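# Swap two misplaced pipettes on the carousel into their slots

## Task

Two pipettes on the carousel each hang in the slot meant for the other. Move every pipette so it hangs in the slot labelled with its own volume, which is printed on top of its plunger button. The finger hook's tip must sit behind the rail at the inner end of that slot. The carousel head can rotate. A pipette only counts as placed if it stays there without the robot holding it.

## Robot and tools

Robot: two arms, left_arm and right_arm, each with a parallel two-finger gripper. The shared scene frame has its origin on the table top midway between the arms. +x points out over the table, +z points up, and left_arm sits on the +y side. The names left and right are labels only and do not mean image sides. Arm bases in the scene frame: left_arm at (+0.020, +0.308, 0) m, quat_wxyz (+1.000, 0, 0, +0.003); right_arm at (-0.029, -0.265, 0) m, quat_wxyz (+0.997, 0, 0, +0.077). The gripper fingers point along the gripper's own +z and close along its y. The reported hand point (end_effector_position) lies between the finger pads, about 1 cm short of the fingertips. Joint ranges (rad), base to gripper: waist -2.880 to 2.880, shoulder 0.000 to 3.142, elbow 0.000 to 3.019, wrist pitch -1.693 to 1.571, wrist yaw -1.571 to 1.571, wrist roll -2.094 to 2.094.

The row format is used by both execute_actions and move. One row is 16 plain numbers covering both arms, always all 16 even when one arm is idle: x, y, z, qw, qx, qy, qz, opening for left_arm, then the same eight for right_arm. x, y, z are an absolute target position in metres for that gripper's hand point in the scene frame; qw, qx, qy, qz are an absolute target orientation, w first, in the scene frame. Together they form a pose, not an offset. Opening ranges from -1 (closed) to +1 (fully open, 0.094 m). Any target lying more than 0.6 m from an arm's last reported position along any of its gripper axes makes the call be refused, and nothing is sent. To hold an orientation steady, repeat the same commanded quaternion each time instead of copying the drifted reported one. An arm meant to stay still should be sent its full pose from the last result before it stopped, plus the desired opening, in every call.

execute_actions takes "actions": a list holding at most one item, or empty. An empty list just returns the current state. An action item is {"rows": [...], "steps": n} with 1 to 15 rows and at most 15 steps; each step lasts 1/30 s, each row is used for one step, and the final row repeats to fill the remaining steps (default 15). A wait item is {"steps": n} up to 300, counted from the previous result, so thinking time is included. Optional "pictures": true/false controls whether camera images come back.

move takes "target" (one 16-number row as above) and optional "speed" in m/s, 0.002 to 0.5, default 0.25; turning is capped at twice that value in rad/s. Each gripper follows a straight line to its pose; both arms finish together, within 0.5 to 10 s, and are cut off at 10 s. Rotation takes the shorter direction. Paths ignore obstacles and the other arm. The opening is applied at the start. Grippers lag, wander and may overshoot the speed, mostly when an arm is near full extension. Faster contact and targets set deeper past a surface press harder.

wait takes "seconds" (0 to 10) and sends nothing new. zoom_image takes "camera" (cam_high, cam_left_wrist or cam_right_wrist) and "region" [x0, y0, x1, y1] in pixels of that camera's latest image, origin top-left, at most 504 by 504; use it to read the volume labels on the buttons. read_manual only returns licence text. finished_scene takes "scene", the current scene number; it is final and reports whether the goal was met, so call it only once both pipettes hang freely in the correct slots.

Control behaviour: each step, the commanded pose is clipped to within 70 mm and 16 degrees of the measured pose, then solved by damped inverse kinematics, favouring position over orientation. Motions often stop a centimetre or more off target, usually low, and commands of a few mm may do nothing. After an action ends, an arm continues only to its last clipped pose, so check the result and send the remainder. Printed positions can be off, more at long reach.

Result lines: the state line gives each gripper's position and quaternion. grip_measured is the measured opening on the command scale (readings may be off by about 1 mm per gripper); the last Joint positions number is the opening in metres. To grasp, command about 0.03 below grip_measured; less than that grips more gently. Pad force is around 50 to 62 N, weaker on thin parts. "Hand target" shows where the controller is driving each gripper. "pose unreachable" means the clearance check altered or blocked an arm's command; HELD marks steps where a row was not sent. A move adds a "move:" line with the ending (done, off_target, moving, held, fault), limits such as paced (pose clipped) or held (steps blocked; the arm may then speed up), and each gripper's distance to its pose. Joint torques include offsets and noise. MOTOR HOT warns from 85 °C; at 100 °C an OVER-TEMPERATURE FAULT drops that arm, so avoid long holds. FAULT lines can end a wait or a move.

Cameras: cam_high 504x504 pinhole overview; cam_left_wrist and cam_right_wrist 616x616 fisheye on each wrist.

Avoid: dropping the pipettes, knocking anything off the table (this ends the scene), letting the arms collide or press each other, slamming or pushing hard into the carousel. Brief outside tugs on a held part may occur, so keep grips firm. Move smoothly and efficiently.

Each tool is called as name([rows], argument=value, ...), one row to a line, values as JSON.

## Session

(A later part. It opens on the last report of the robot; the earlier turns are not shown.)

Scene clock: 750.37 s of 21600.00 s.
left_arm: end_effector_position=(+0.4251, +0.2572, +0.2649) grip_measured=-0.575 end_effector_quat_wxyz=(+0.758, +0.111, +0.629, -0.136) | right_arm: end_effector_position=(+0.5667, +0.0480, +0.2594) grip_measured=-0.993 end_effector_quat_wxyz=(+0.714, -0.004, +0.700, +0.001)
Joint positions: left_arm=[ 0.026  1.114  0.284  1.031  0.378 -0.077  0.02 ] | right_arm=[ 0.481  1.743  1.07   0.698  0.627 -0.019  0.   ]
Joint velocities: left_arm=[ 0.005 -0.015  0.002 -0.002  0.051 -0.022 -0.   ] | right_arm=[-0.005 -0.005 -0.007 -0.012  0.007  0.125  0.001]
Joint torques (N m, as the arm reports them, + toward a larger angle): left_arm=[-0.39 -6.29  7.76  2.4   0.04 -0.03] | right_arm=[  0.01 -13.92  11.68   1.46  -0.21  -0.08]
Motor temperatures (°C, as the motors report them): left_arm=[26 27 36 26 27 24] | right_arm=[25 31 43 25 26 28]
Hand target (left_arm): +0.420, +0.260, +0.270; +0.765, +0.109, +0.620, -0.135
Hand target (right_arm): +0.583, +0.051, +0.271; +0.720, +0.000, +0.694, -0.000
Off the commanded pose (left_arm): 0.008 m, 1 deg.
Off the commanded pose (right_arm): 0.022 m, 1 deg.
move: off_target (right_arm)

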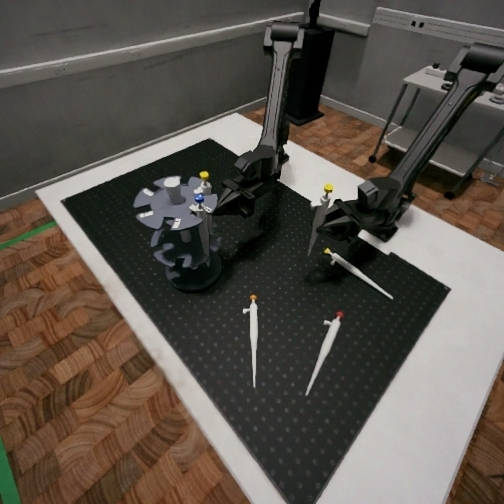

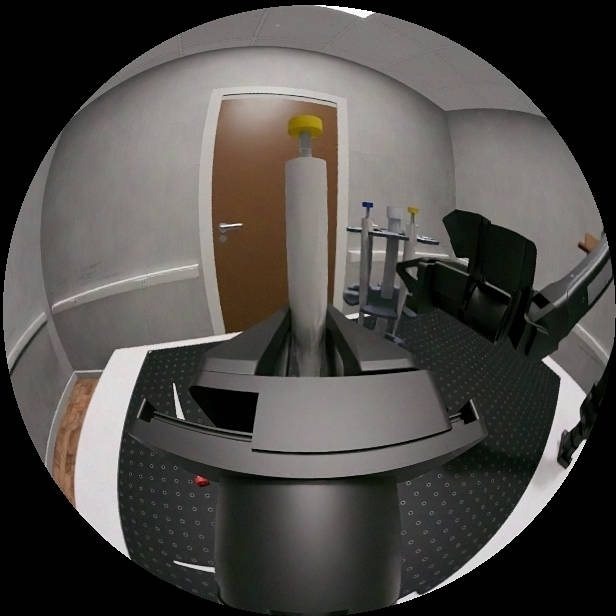

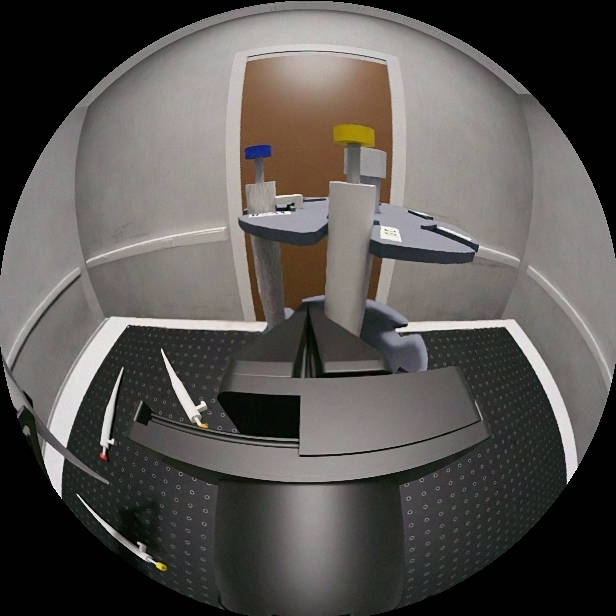

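move(target=[0.42,0.26,0.27,0.7653,0.1093,0.6197,-0.1349,-0.605, 0.580,-0.012,0.270,0.7166,-0.0606,0.6921,0.0627,-1], speed=0.03)

Scene clock: 755.73 s of 21600.00 s.
left_arm: end_effector_position=(+0.4251, +0.2572, +0.2649) grip_measured=-0.575 end_effector_quat_wxyz=(+0.758, +0.111, +0.629, -0.136) | right_arm: end_effector_position=(+0.5808, -0.0014, +0.2485) grip_measured=-0.993 end_effector_quat_wxyz=(+0.702, -0.073, +0.706, +0.057)
Joint positions: left_arm=[ 0.026  1.114  0.284  1.031  0.378 -0.077  0.02 ] | right_arm=[ 0.332  1.689  0.983  0.698  0.301 -0.019  0.   ]
Joint velocities: left_arm=[-0.015 -0.005 -0.002  0.007 -0.007  0.007  0.   ] | right_arm=[ 0.005  0.024  0.012  0.012 -0.037 -0.037  0.001]
Joint torques (N m, as the arm reports them, + toward a larger angle): left_arm=[ 0.16 -6.41  7.76  2.43  0.02 -0.02] | right_arm=[ -0.66 -18.28   6.85   3.59  -0.21   0.1 ]
Motor temperatures (°C, as the motors report them): left_arm=[26 27 36 26 27 24] | right_arm=[25 31 43 25 26 28]
Hand target (left_arm): +0.420, +0.260, +0.270; +0.765, +0.109, +0.620, -0.135
Hand target (right_arm): +0.579, -0.012, +0.269; +0.717, -0.061, +0.692, +0.062
Off the commanded pose (left_arm): 0.008 m, 1 deg.
Off the commanded pose (right_arm): 0.024 m, 3 deg.
move: off_target (right_arm)

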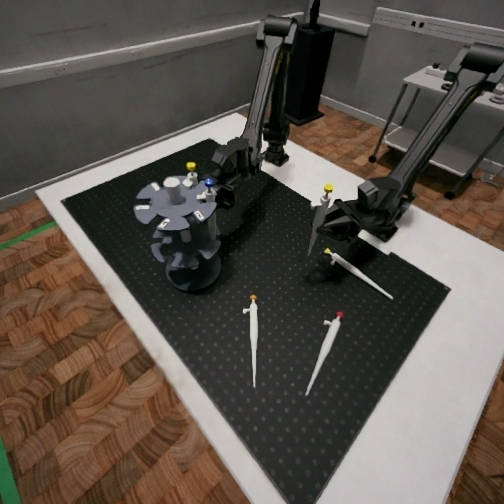

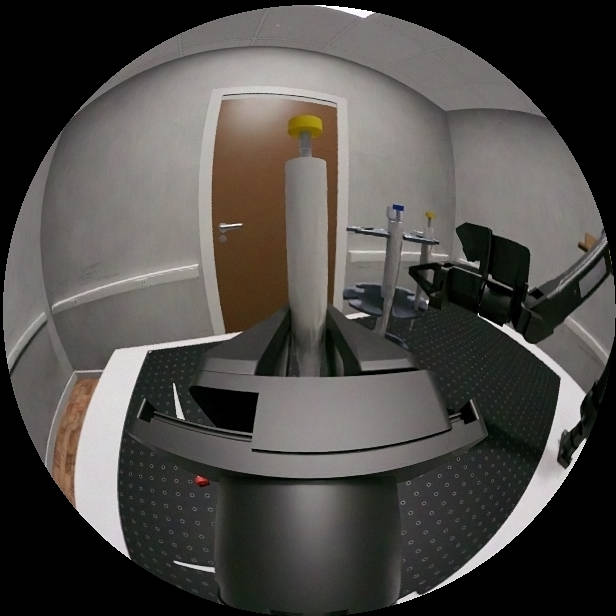

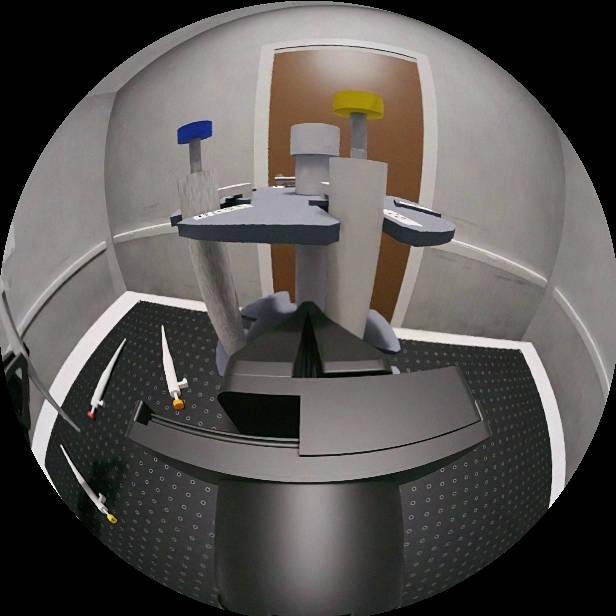

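move(target=[0.42,0.26,0.27,0.7653,0.1093,0.6197,-0.1349,-0.605, 0.570,-0.045,0.272,0.6948,-0.1798,0.6710,0.1862,-1], speed=0.03)

Scene clock: 764.40 s of 21600.00 s.
left_arm: end_effector_position=(+0.4251, +0.2572, +0.2649) grip_measured=-0.575 end_effector_quat_wxyz=(+0.758, +0.111, +0.629, -0.136) | right_arm: end_effector_position=(+0.5714, -0.0342, +0.2503) grip_measured=-0.993 end_effector_quat_wxyz=(+0.678, -0.189, +0.686, +0.185)
Joint positions: left_arm=[ 0.026  1.114  0.284  1.031  0.378 -0.077  0.02 ] | right_arm=[ 0.154  1.632  0.916  0.703 -0.228 -0.005  0.   ]
Joint velocities: left_arm=[ 0.005 -0.005 -0.012 -0.017 -0.007 -0.007  0.001] | right_arm=[ 0.005 -0.005 -0.007 -0.012  0.022  0.007  0.   ]
Joint torques (N m, as the arm reports them, + toward a larger angle): left_arm=[ 0.1  -6.13  7.9   2.38  0.04 -0.04] | right_arm=[ -0.22 -16.63   6.61   3.88  -0.21   0.13]
Motor temperatures (°C, as the motors report them): left_arm=[26 27 36 27 27 24] | right_arm=[25 32 42 25 26 28]
Hand target (left_arm): +0.420, +0.260, +0.270; +0.765, +0.109, +0.620, -0.135
Hand target (right_arm): +0.569, -0.045, +0.271; +0.696, -0.180, +0.670, +0.186
Off the commanded pose (left_arm): 0.008 m, 1 deg.
Off the commanded pose (right_arm): 0.024 m, 3 deg.
move: off_target (right_arm)

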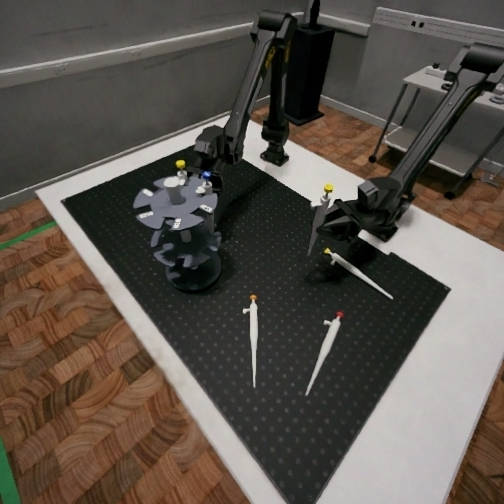

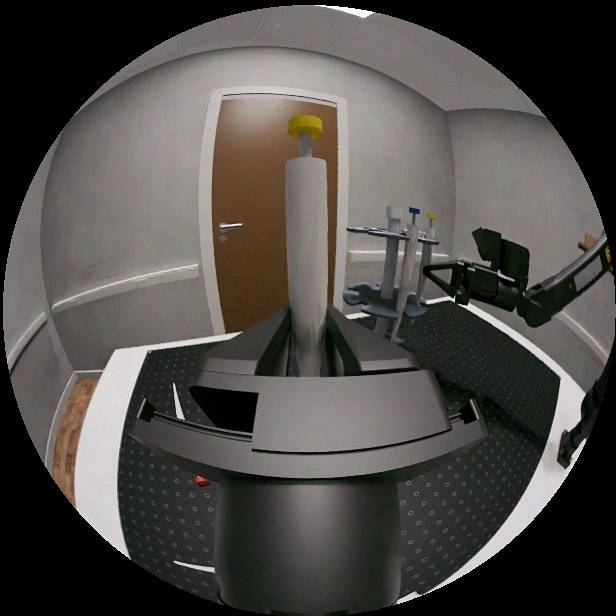

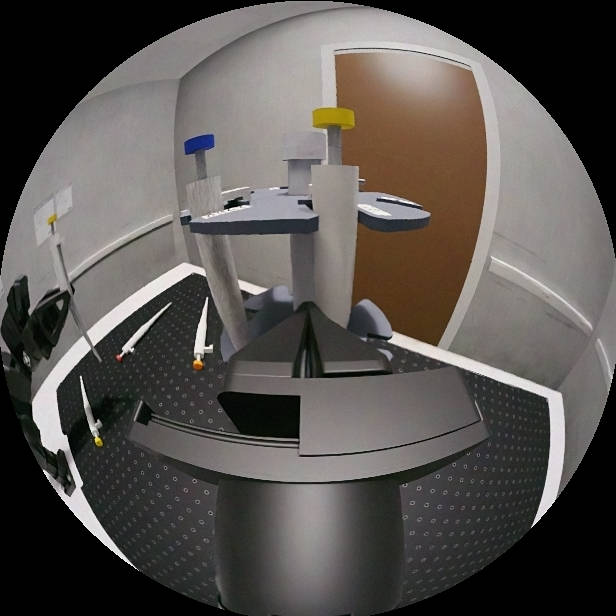

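move(target=[0.42,0.26,0.27,0.7653,0.1093,0.6197,-0.1349,-0.605, 0.604,-0.054,0.272,0.6646,-0.2659,0.6418,0.2753,-1], speed=0.03)

Scene clock: 772.93 s of 21600.00 s.
left_arm: end_effector_position=(+0.4251, +0.2572, +0.2649) grip_measured=-0.575 end_effector_quat_wxyz=(+0.758, +0.111, +0.629, -0.136) | right_arm: end_effector_position=(+0.5828, -0.0491, +0.2561) grip_measured=-0.993 end_effector_quat_wxyz=(+0.653, -0.270, +0.651, +0.277)
Joint positions: left_arm=[ 0.026  1.114  0.284  1.031  0.378 -0.077  0.02 ] | right_arm=[ 0.035  1.686  0.992  0.703 -0.607  0.012  0.   ]
Joint velocities: left_arm=[-0.015 -0.005 -0.007  0.002 -0.007  0.051 -0.001] | right_arm=[-0.015 -0.005  0.017 -0.017 -0.022 -0.095 -0.001]
Joint torques (N m, as the arm reports them, + toward a larger angle): left_arm=[ 0.12 -6.69  7.79  2.47  0.02 -0.01] | right_arm=[ -0.24 -13.14  11.71   2.24  -0.2    0.16]
Motor temperatures (°C, as the motors report them): left_arm=[26 27 36 27 27 24] | right_arm=[25 32 42 25 26 28]
Hand target (left_arm): +0.420, +0.260, +0.270; +0.765, +0.109, +0.620, -0.135
Hand target (right_arm): +0.602, -0.055, +0.272; +0.665, -0.266, +0.641, +0.275
Off the commanded pose (left_arm): 0.008 m, 1 deg.
Off the commanded pose (right_arm): 0.027 m, 2 deg.
After step 90, 1.03 s passed at rest.
move: off_target (right_arm)

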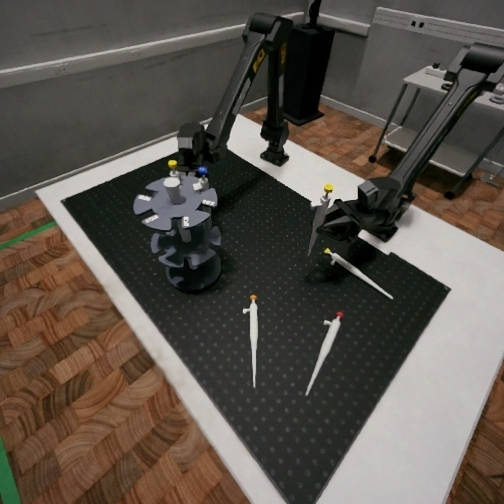

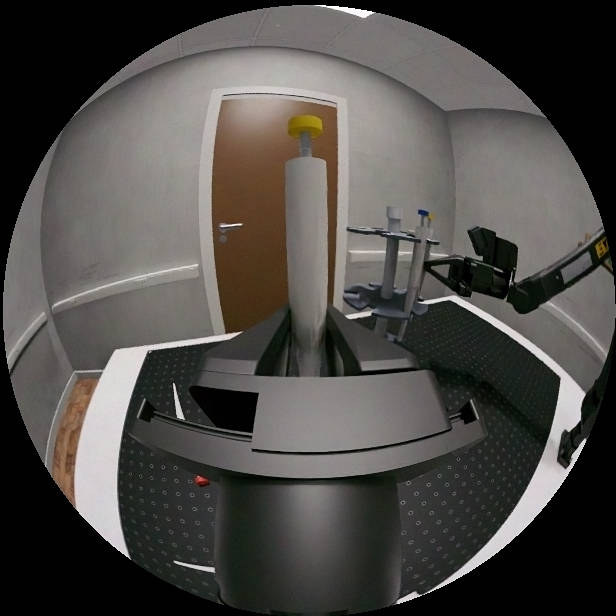

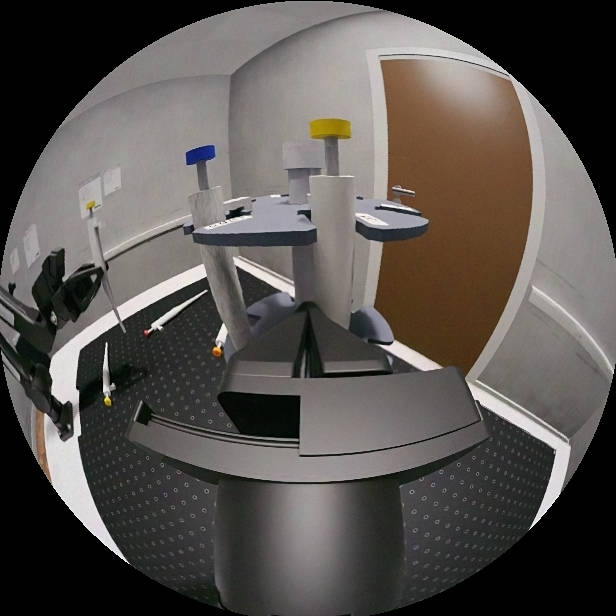

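execute_actions(actions=[])

Scene clock: 784.30 s of 21600.00 s.
left_arm: end_effector_position=(+0.4251, +0.2572, +0.2649) grip_measured=-0.575 end_effector_quat_wxyz=(+0.758, +0.111, +0.629, -0.136) | right_arm: end_effector_position=(+0.5827, -0.0491, +0.2561) grip_measured=-0.993 end_effector_quat_wxyz=(+0.653, -0.270, +0.651, +0.278)
Joint positions: left_arm=[ 0.026  1.114  0.284  1.031  0.378 -0.077  0.02 ] | right_arm=[ 0.035  1.686  0.992  0.703 -0.607  0.013  0.   ]
Joint velocities: left_arm=[-0.005 -0.005  0.007 -0.007  0.022 -0.022 -0.   ] | right_arm=[ 0.015 -0.015  0.012 -0.017 -0.051  0.007 -0.001]
Joint torques (N m, as the arm reports them, + toward a larger angle): left_arm=[-0.15 -6.49  7.83  2.36  0.02 -0.05] | right_arm=[  0.31 -13.2   11.59   2.22  -0.17   0.15]
Motor temperatures (°C, as the motors report them): left_arm=[26 27 36 27 27 24] | right_arm=[25 32 44 25 26 28]
Hand target (left_arm): +0.420, +0.260, +0.270; +0.765, +0.109, +0.620, -0.135
Hand target (right_arm): +0.602, -0.055, +0.272; +0.665, -0.266, +0.641, +0.275
Off the commanded pose (left_arm): 0.008 m, 1 deg.
Off the commanded pose (right_arm): 0.027 m, 2 deg.
Steps of this call (steps 1 to 90: nothing new was sent; then 8.37 s passed at rest). Readings (end_effector_position):
1: left_arm (+0.4251, +0.2572, +0.2649) | right_arm (+0.5827, -0.0491, +0.2561)
2: left_arm (+0.4251, +0.2572, +0.2649) | right_arm (+0.5827, -0.0491, +0.2561)
4: left_arm (+0.4251, +0.2572, +0.2649) | right_arm (+0.5827, -0.0491, +0.2561)
8: left_arm (+0.4251, +0.2572, +0.2649) | right_arm (+0.5827, -0.0491, +0.2561)
90: the state above

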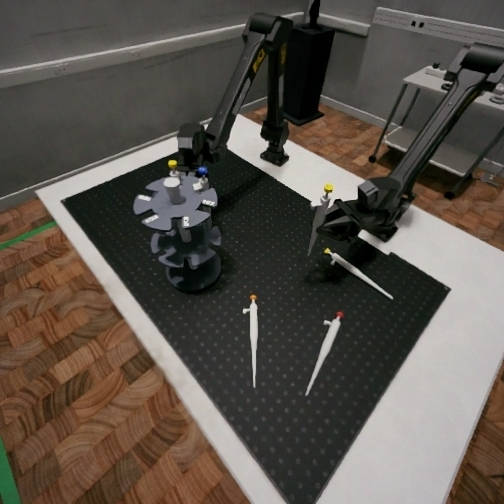

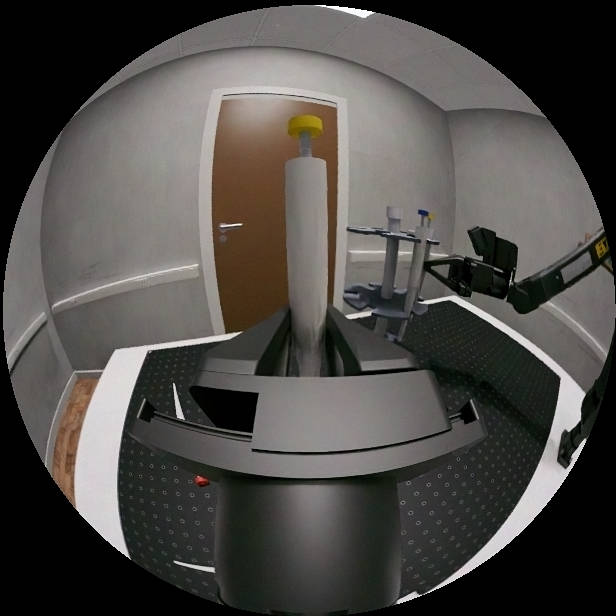

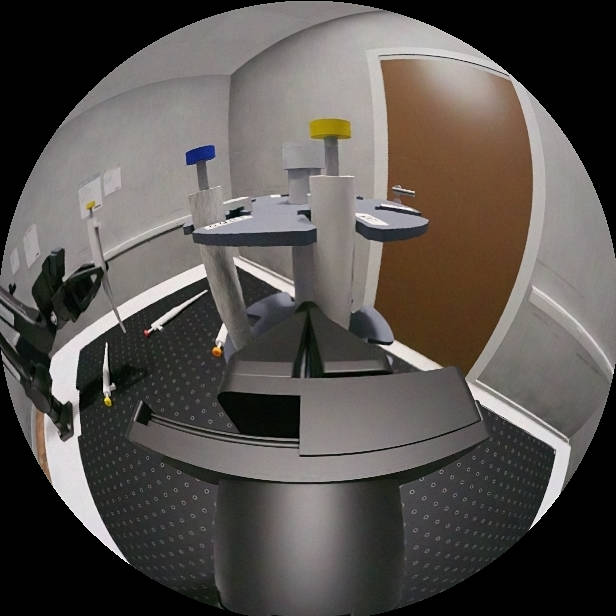

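zoom_image(camera="cam_high", region=[110, 130, 270, 290])

Region (110, 130, 270, 290) of cam_high's 504x504 image, scaled by 3.150, with more detail than that image has.

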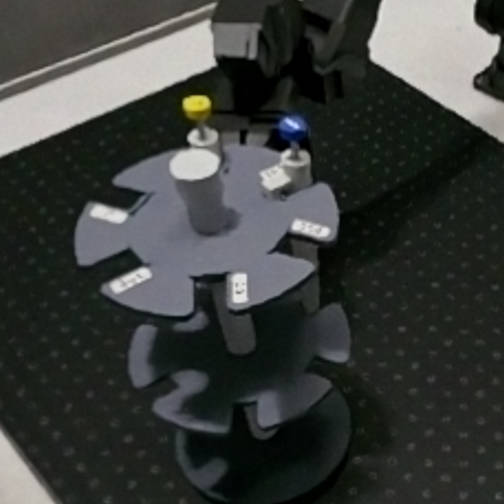

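move(target=[0.42,0.26,0.27,0.7653,0.1093,0.6197,-0.1349,-0.605, 0.624,-0.064,0.273,0.638,-0.321,0.616,0.332,-1], speed=0.03)

Scene clock: 793.70 s of 21600.00 s.
left_arm: end_effector_position=(+0.4251, +0.2572, +0.2649) grip_measured=-0.575 end_effector_quat_wxyz=(+0.758, +0.111, +0.629, -0.136) | right_arm: end_effector_position=(+0.6037, -0.0575, +0.2618) grip_measured=-0.993 end_effector_quat_wxyz=(+0.632, -0.325, +0.619, +0.334)
Joint positions: left_arm=[ 0.026  1.114  0.284  1.031  0.378 -0.077  0.02 ] | right_arm=[-0.031  1.769  1.113  0.69  -0.846  0.028  0.   ]
Joint velocities: left_arm=[ 0.005 -0.015 -0.002 -0.002  0.007  0.037 -0.   ] | right_arm=[ 0.005  0.015 -0.017 -0.017  0.007 -0.066  0.   ]
Joint torques (N m, as the arm reports them, + toward a larger angle): left_arm=[-0.05 -6.65  7.81  2.42  0.01 -0.03] | right_arm=[ -0.26 -14.29  11.79   1.38  -0.17   0.15]
Motor temperatures (°C, as the motors report them): left_arm=[26 27 36 27 27 24] | right_arm=[25 32 45 25 26 28]
Hand target (left_arm): +0.420, +0.260, +0.270; +0.765, +0.109, +0.620, -0.135
Hand target (right_arm): +0.622, -0.065, +0.274; +0.639, -0.321, +0.616, +0.332
Off the commanded pose (left_arm): 0.008 m, 1 deg.
Off the commanded pose (right_arm): 0.024 m, 1 deg.
After step 90, 3.33 s passed at rest.
move: off_target (right_arm)

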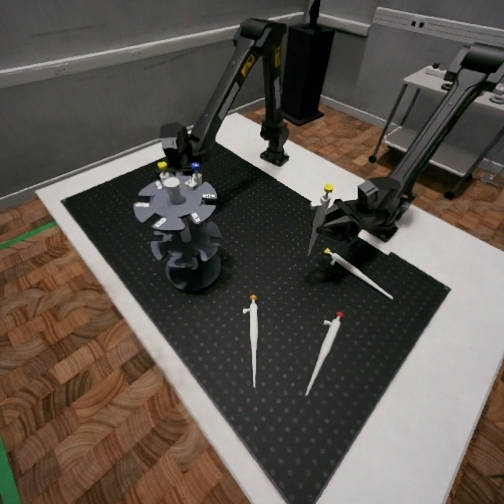

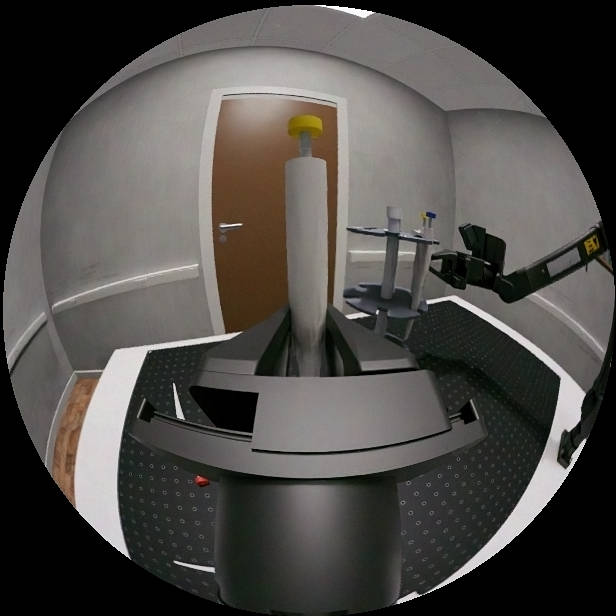

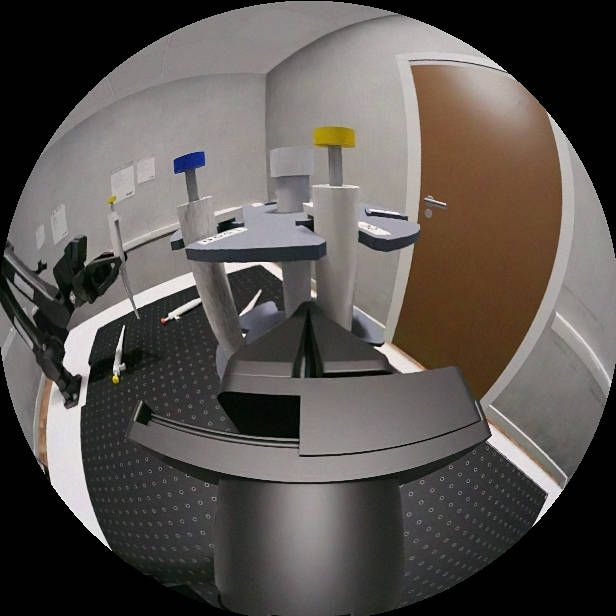

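move(target=[0.42,0.26,0.27,0.7653,0.1093,0.6197,-0.1349,-0.605, 0.555,-0.135,0.275,0.638,-0.321,0.616,0.332,-1], speed=0.06)

move(target=[0.42,0.26,0.27,0.7653,0.1093,0.6197,-0.1349,-0.605, 0.42,-0.26,0.28,0.683,-0.183,0.683,0.183,-1], speed=0.15)

Scene clock: 799.30 s of 21600.00 s.
left_arm: end_effector_position=(+0.4251, +0.2572, +0.2649) grip_measured=-0.575 end_effector_quat_wxyz=(+0.758, +0.111, +0.629, -0.136) | right_arm: end_effector_position=(+0.5594, -0.1284, +0.2581) grip_measured=-0.993 end_effector_quat_wxyz=(+0.625, -0.319, +0.627, +0.337)
Joint positions: left_arm=[ 0.026  1.114  0.284  1.031  0.378 -0.077  0.02 ] | right_arm=[-0.162  1.663  0.964  0.714 -0.974  0.037  0.   ]
Joint velocities: left_arm=[-0.015  0.005  0.002  0.002  0.037 -0.051  0.001] | right_arm=[-0.005 -0.005  0.002  0.012 -0.051 -0.051  0.001]
Joint torques (N m, as the arm reports them, + toward a larger angle): left_arm=[ 0.21 -6.36  7.75  2.35  0.05 -0.04] | right_arm=[  0.01 -16.56   6.53   3.44  -0.19   0.15]
Motor temperatures (°C, as the motors report them): left_arm=[26 27 36 27 27 24] | right_arm=[25 32 45 25 26 28]
Hand target (left_arm): +0.420, +0.260, +0.270; +0.765, +0.109, +0.620, -0.135
Hand target (right_arm): +0.555, -0.134, +0.274; +0.638, -0.321, +0.616, +0.332
Off the commanded pose (left_arm): 0.008 m, 1 deg.
Off the commanded pose (right_arm): 0.019 m, 2 deg.
After step 90, 0.73 s passed at rest.
move: off_target (right_arm)

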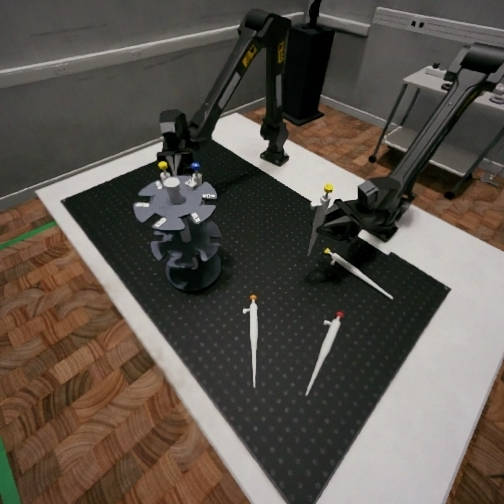

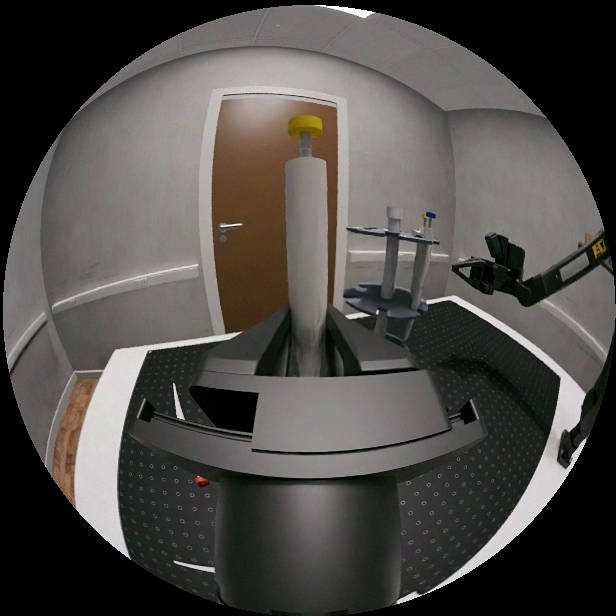

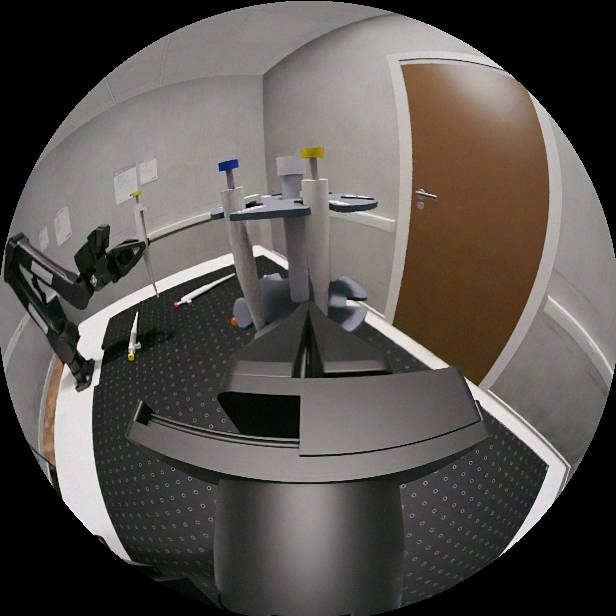

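Scene clock: 801.17 s of 21600.00 s.
left_arm: end_effector_position=(+0.4251, +0.2572, +0.2649) grip_measured=-0.575 end_effector_quat_wxyz=(+0.758, +0.111, +0.629, -0.136) | right_arm: end_effector_position=(+0.4220, -0.2534, +0.2794) grip_measured=-0.993 end_effector_quat_wxyz=(+0.683, -0.187, +0.680, +0.190)
Joint positions: left_arm=[ 0.026  1.114  0.284  1.031  0.378 -0.077  0.02 ] | right_arm=[-0.398  1.156  0.521  0.642 -0.783  0.008  0.   ]
Joint velocities: left_arm=[-0.005 -0.015  0.017 -0.027  0.081  0.007 -0.001] | right_arm=[-0.015 -0.005  0.012 -0.007 -0.022 -0.066  0.   ]
Joint torques (N m, as the arm reports them, + toward a larger angle): left_arm=[ 0.01 -6.19  7.72  2.4   0.   -0.02] | right_arm=[-0.42 -7.61  7.09  1.32  0.1  -0.12]
Motor temperatures (°C, as the motors report them): left_arm=[26 27 36 27 27 24] | right_arm=[25 32 45 25 26 28]
Hand target (left_arm): +0.420, +0.260, +0.270; +0.765, +0.109, +0.620, -0.135
Hand target (right_arm): +0.419, -0.258, +0.278; +0.682, -0.184, +0.684, +0.183
Off the commanded pose (left_arm): 0.008 m, 1 deg.
Off the commanded pose (right_arm): 0.007 m, 1 deg.
move: done

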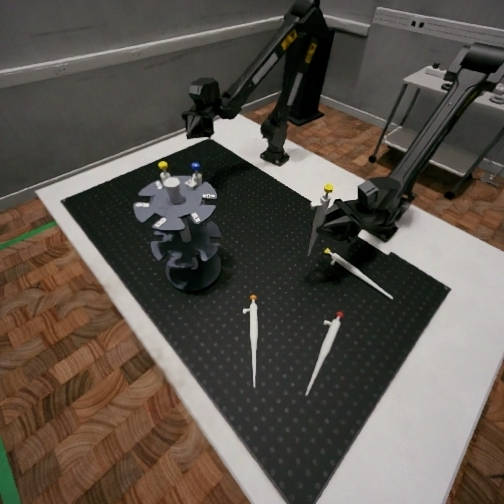

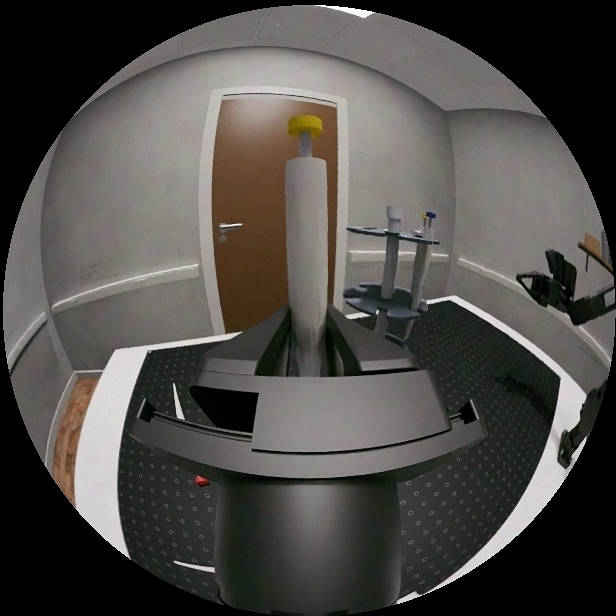

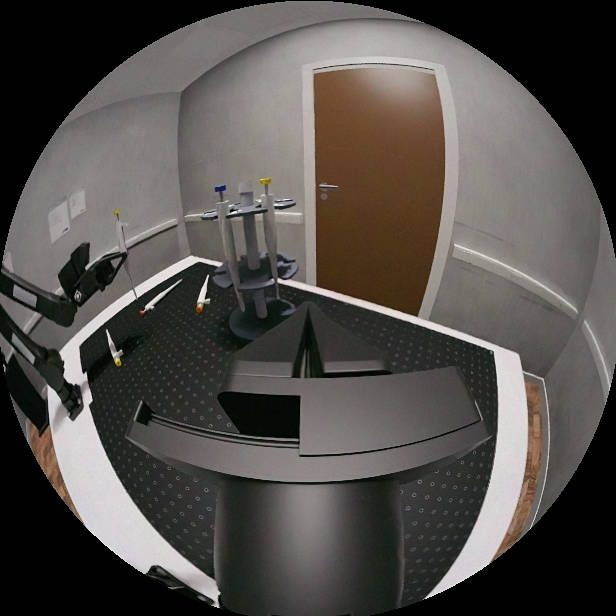

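move(target=[0.485,0.112,0.275,0.7411,0.1892,0.6002,-0.2337,-0.605, 0.42,-0.26,0.28,0.683,-0.183,0.683,0.183,-1], speed=0.1)

Scene clock: 806.27 s of 21600.00 s.
left_arm: end_effector_position=(+0.4711, +0.1178, +0.2506) grip_measured=-0.575 end_effector_quat_wxyz=(+0.720, +0.185, +0.626, -0.236) | right_arm: end_effector_position=(+0.4220, -0.2540, +0.2794) grip_measured=-0.993 end_effector_quat_wxyz=(+0.683, -0.186, +0.680, +0.189)
Joint positions: left_arm=[-0.298  1.379  0.471  1.063  0.308 -0.077  0.02 ] | right_arm=[-0.4    1.156  0.521  0.642 -0.783  0.008  0.   ]
Joint velocities: left_arm=[-0.015 -0.005  0.002  0.002 -0.022  0.022 -0.001] | right_arm=[-0.005 -0.005 -0.002 -0.002 -0.051 -0.051  0.   ]
Joint torques (N m, as the arm reports them, + toward a larger angle): left_arm=[-1.38 -8.6  12.82  2.64 -0.16  0.12] | right_arm=[-0.43 -7.53  7.26  1.49 -0.11 -0.06]
Motor temperatures (°C, as the motors report them): left_arm=[26 27 36 27 27 24] | right_arm=[25 31 44 25 26 28]
Hand target (left_arm): +0.482, +0.112, +0.275; +0.741, +0.188, +0.601, -0.234
Hand target (right_arm): +0.420, -0.260, +0.280; +0.683, -0.183, +0.683, +0.183
Off the commanded pose (left_arm): 0.029 m, 4 deg.
Off the commanded pose (right_arm): 0.006 m, 1 deg.
After step 90, 0.17 s passed at rest.
move: off_target (left_arm)

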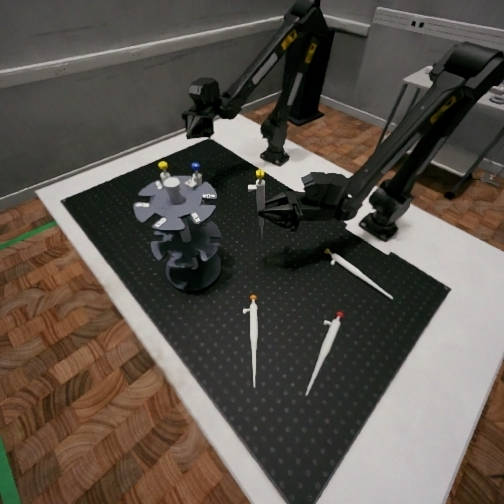

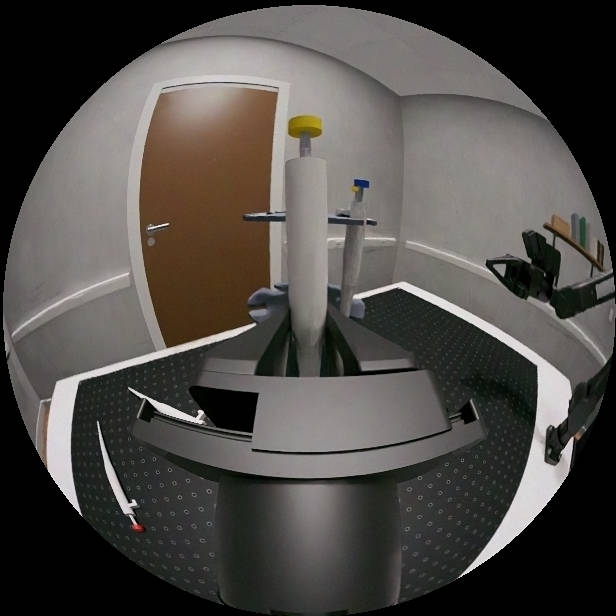

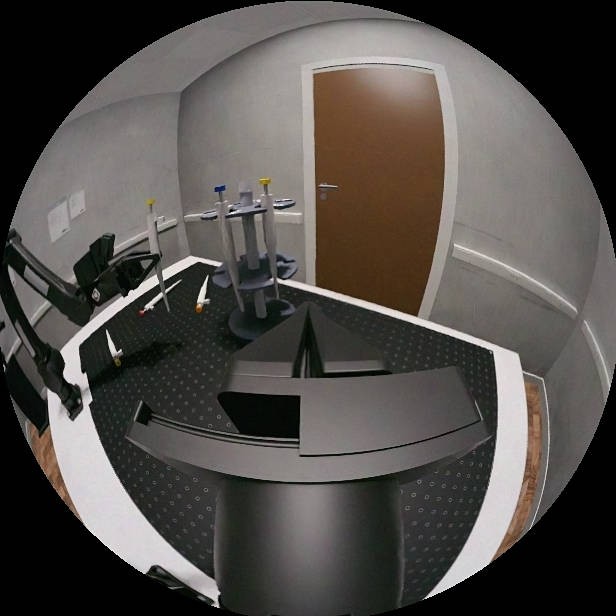

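zoom_image(camera="cam_high", region=[120, 140, 300, 300])

Region (120, 140, 300, 300) of cam_high's 504x504 image, scaled by 2.800, with more detail than that image has.

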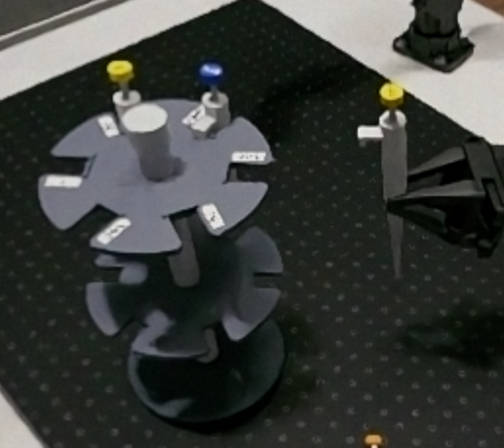

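zoom_image(camera="cam_left_wrist", region=[230, 160, 400, 330])

Region (230, 160, 400, 330) of cam_left_wrist's 616x616 image, scaled by 2.965, with more detail than that image has.

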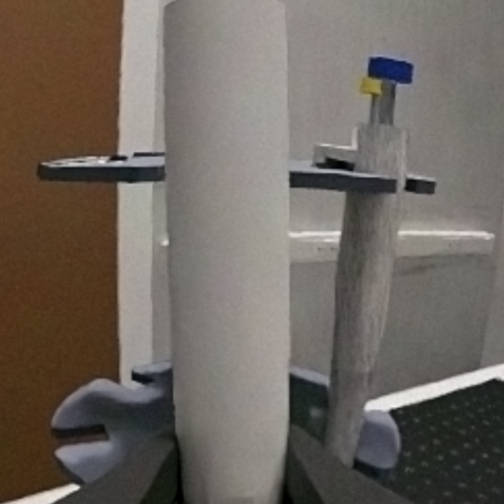

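move(target=[0.495,0.112,0.34,0.7653,0.1093,0.6197,-0.1349,-0.605, 0.42,-0.26,0.28,0.683,-0.183,0.683,0.183,-1], speed=0.1)

zoom_image(camera="cam_left_wrist", region=[290, 180, 490, 340])

Scene clock: 828.43 s of 21600.00 s.
left_arm: end_effector_position=(+0.4856, +0.1194, +0.3072) grip_measured=-0.575 end_effector_quat_wxyz=(+0.748, +0.109, +0.641, -0.133) | right_arm: end_effector_position=(+0.4220, -0.2540, +0.2794) grip_measured=-0.993 end_effector_quat_wxyz=(+0.683, -0.186, +0.680, +0.189)
Joint positions: left_arm=[-0.411  1.24   0.556  0.839 -0.058  0.002  0.02 ] | right_arm=[-0.4    1.156  0.521  0.642 -0.783  0.008  0.   ]
Joint velocities: left_arm=[-0.015  0.005  0.002  0.002 -0.007  0.037 -0.001] | right_arm=[-0.005 -0.005 -0.002 -0.007 -0.037 -0.037  0.   ]
Joint torques (N m, as the arm reports them, + toward a larger angle): left_arm=[-1.57 -9.55 15.26  1.24 -0.17  0.1 ] | right_arm=[-0.3  -7.26  7.43  1.46 -0.08 -0.08]
Motor temperatures (°C, as the motors report them): left_arm=[26 27 38 27 27 24] | right_arm=[25 31 42 25 26 28]
Hand target (left_arm): +0.493, +0.113, +0.340; +0.765, +0.109, +0.620, -0.135
Hand target (right_arm): +0.420, -0.260, +0.280; +0.683, -0.183, +0.683, +0.183
Off the commanded pose (left_arm): 0.035 m, 3 deg.
Off the commanded pose (right_arm): 0.006 m, 1 deg.
After step 90, 17.47 s passed at rest.
move: off_target (left_arm)

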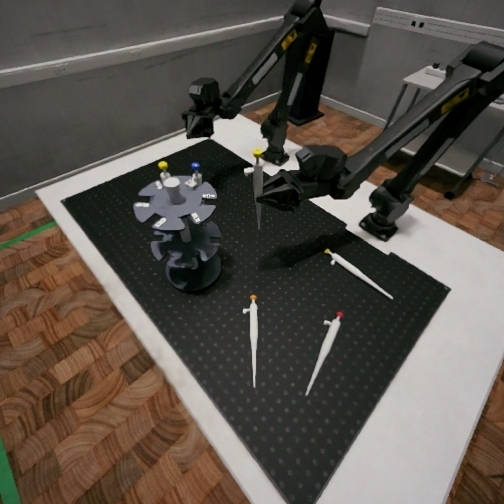

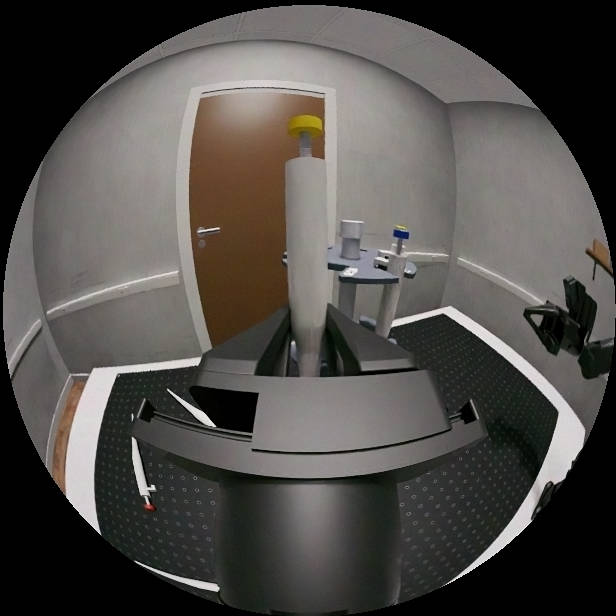

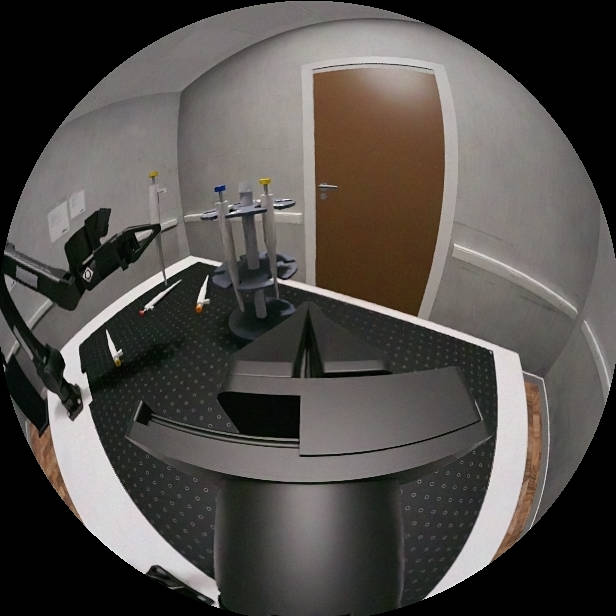

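Region (290, 180, 490, 340) of cam_left_wrist's 616x616 image, scaled by 2.520, with more detail than that image has; it fills the top 403 rows of this view, and the rest is white.

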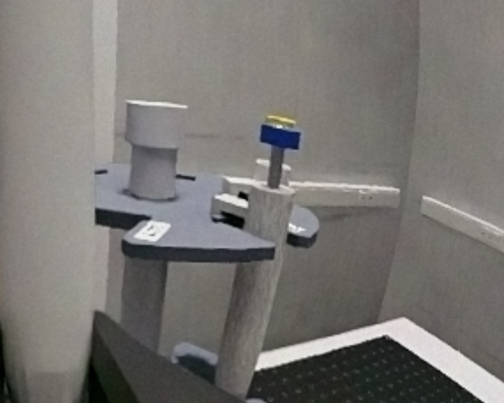

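move(target=[0.525,0.118,0.275,0.7255,0.2370,0.5720,-0.3005,-0.605, 0.42,-0.26,0.28,0.683,-0.183,0.683,0.183,-1], speed=0.08)

Scene clock: 837.43 s of 21600.00 s.
left_arm: end_effector_position=(+0.5107, +0.1163, +0.2542) grip_measured=-0.575 end_effector_quat_wxyz=(+0.707, +0.236, +0.594, -0.302) | right_arm: end_effector_position=(+0.4220, -0.2540, +0.2794) grip_measured=-0.993 end_effector_quat_wxyz=(+0.683, -0.186, +0.680, +0.189)
Joint positions: left_arm=[-0.199  1.532  0.608  1.146  0.579 -0.148  0.02 ] | right_arm=[-0.4    1.156  0.521  0.642 -0.783  0.008  0.   ]
Joint velocities: left_arm=[-0.005 -0.005 -0.002 -0.007  0.051  0.007 -0.001] | right_arm=[ 0.005 -0.015 -0.017  0.007 -0.037  0.022 -0.   ]
Joint torques (N m, as the arm reports them, + toward a larger angle): left_arm=[  0.55 -10.63  12.45   2.38  -0.01  -0.01] | right_arm=[-0.33 -7.08  7.36  1.37 -0.09 -0.04]
Motor temperatures (°C, as the motors report them): left_arm=[26 27 39 27 27 24] | right_arm=[25 30 42 25 26 28]
Hand target (left_arm): +0.524, +0.117, +0.275; +0.726, +0.237, +0.572, -0.300
Hand target (right_arm): +0.420, -0.260, +0.280; +0.683, -0.183, +0.683, +0.183
Off the commanded pose (left_arm): 0.025 m, 3 deg.
Off the commanded pose (right_arm): 0.006 m, 1 deg.
After step 90, 2.90 s passed at rest.
move: off_target (left_arm)

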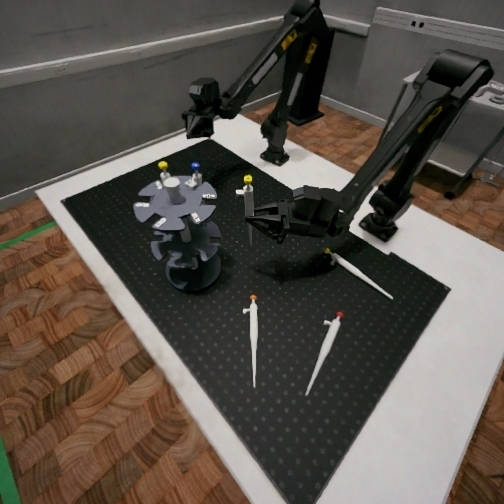

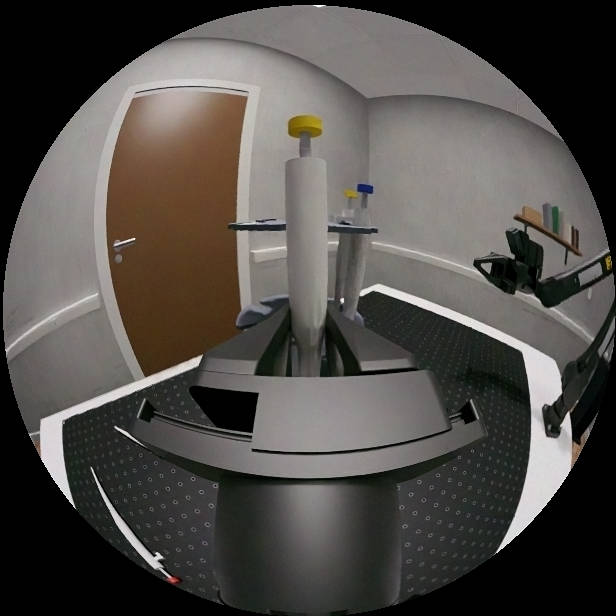

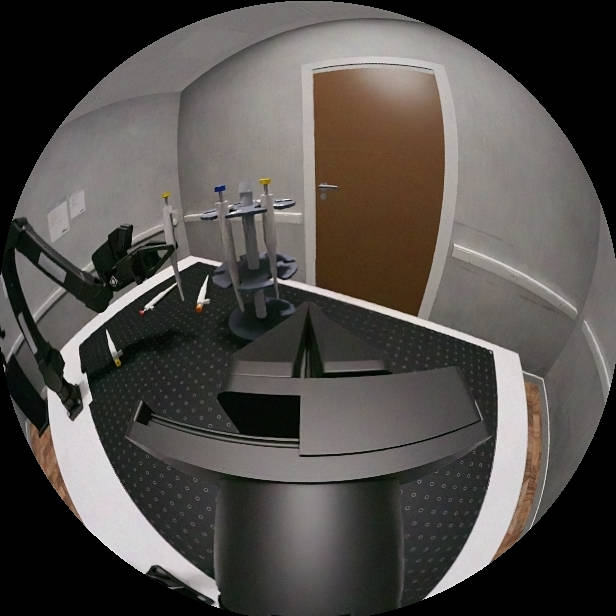

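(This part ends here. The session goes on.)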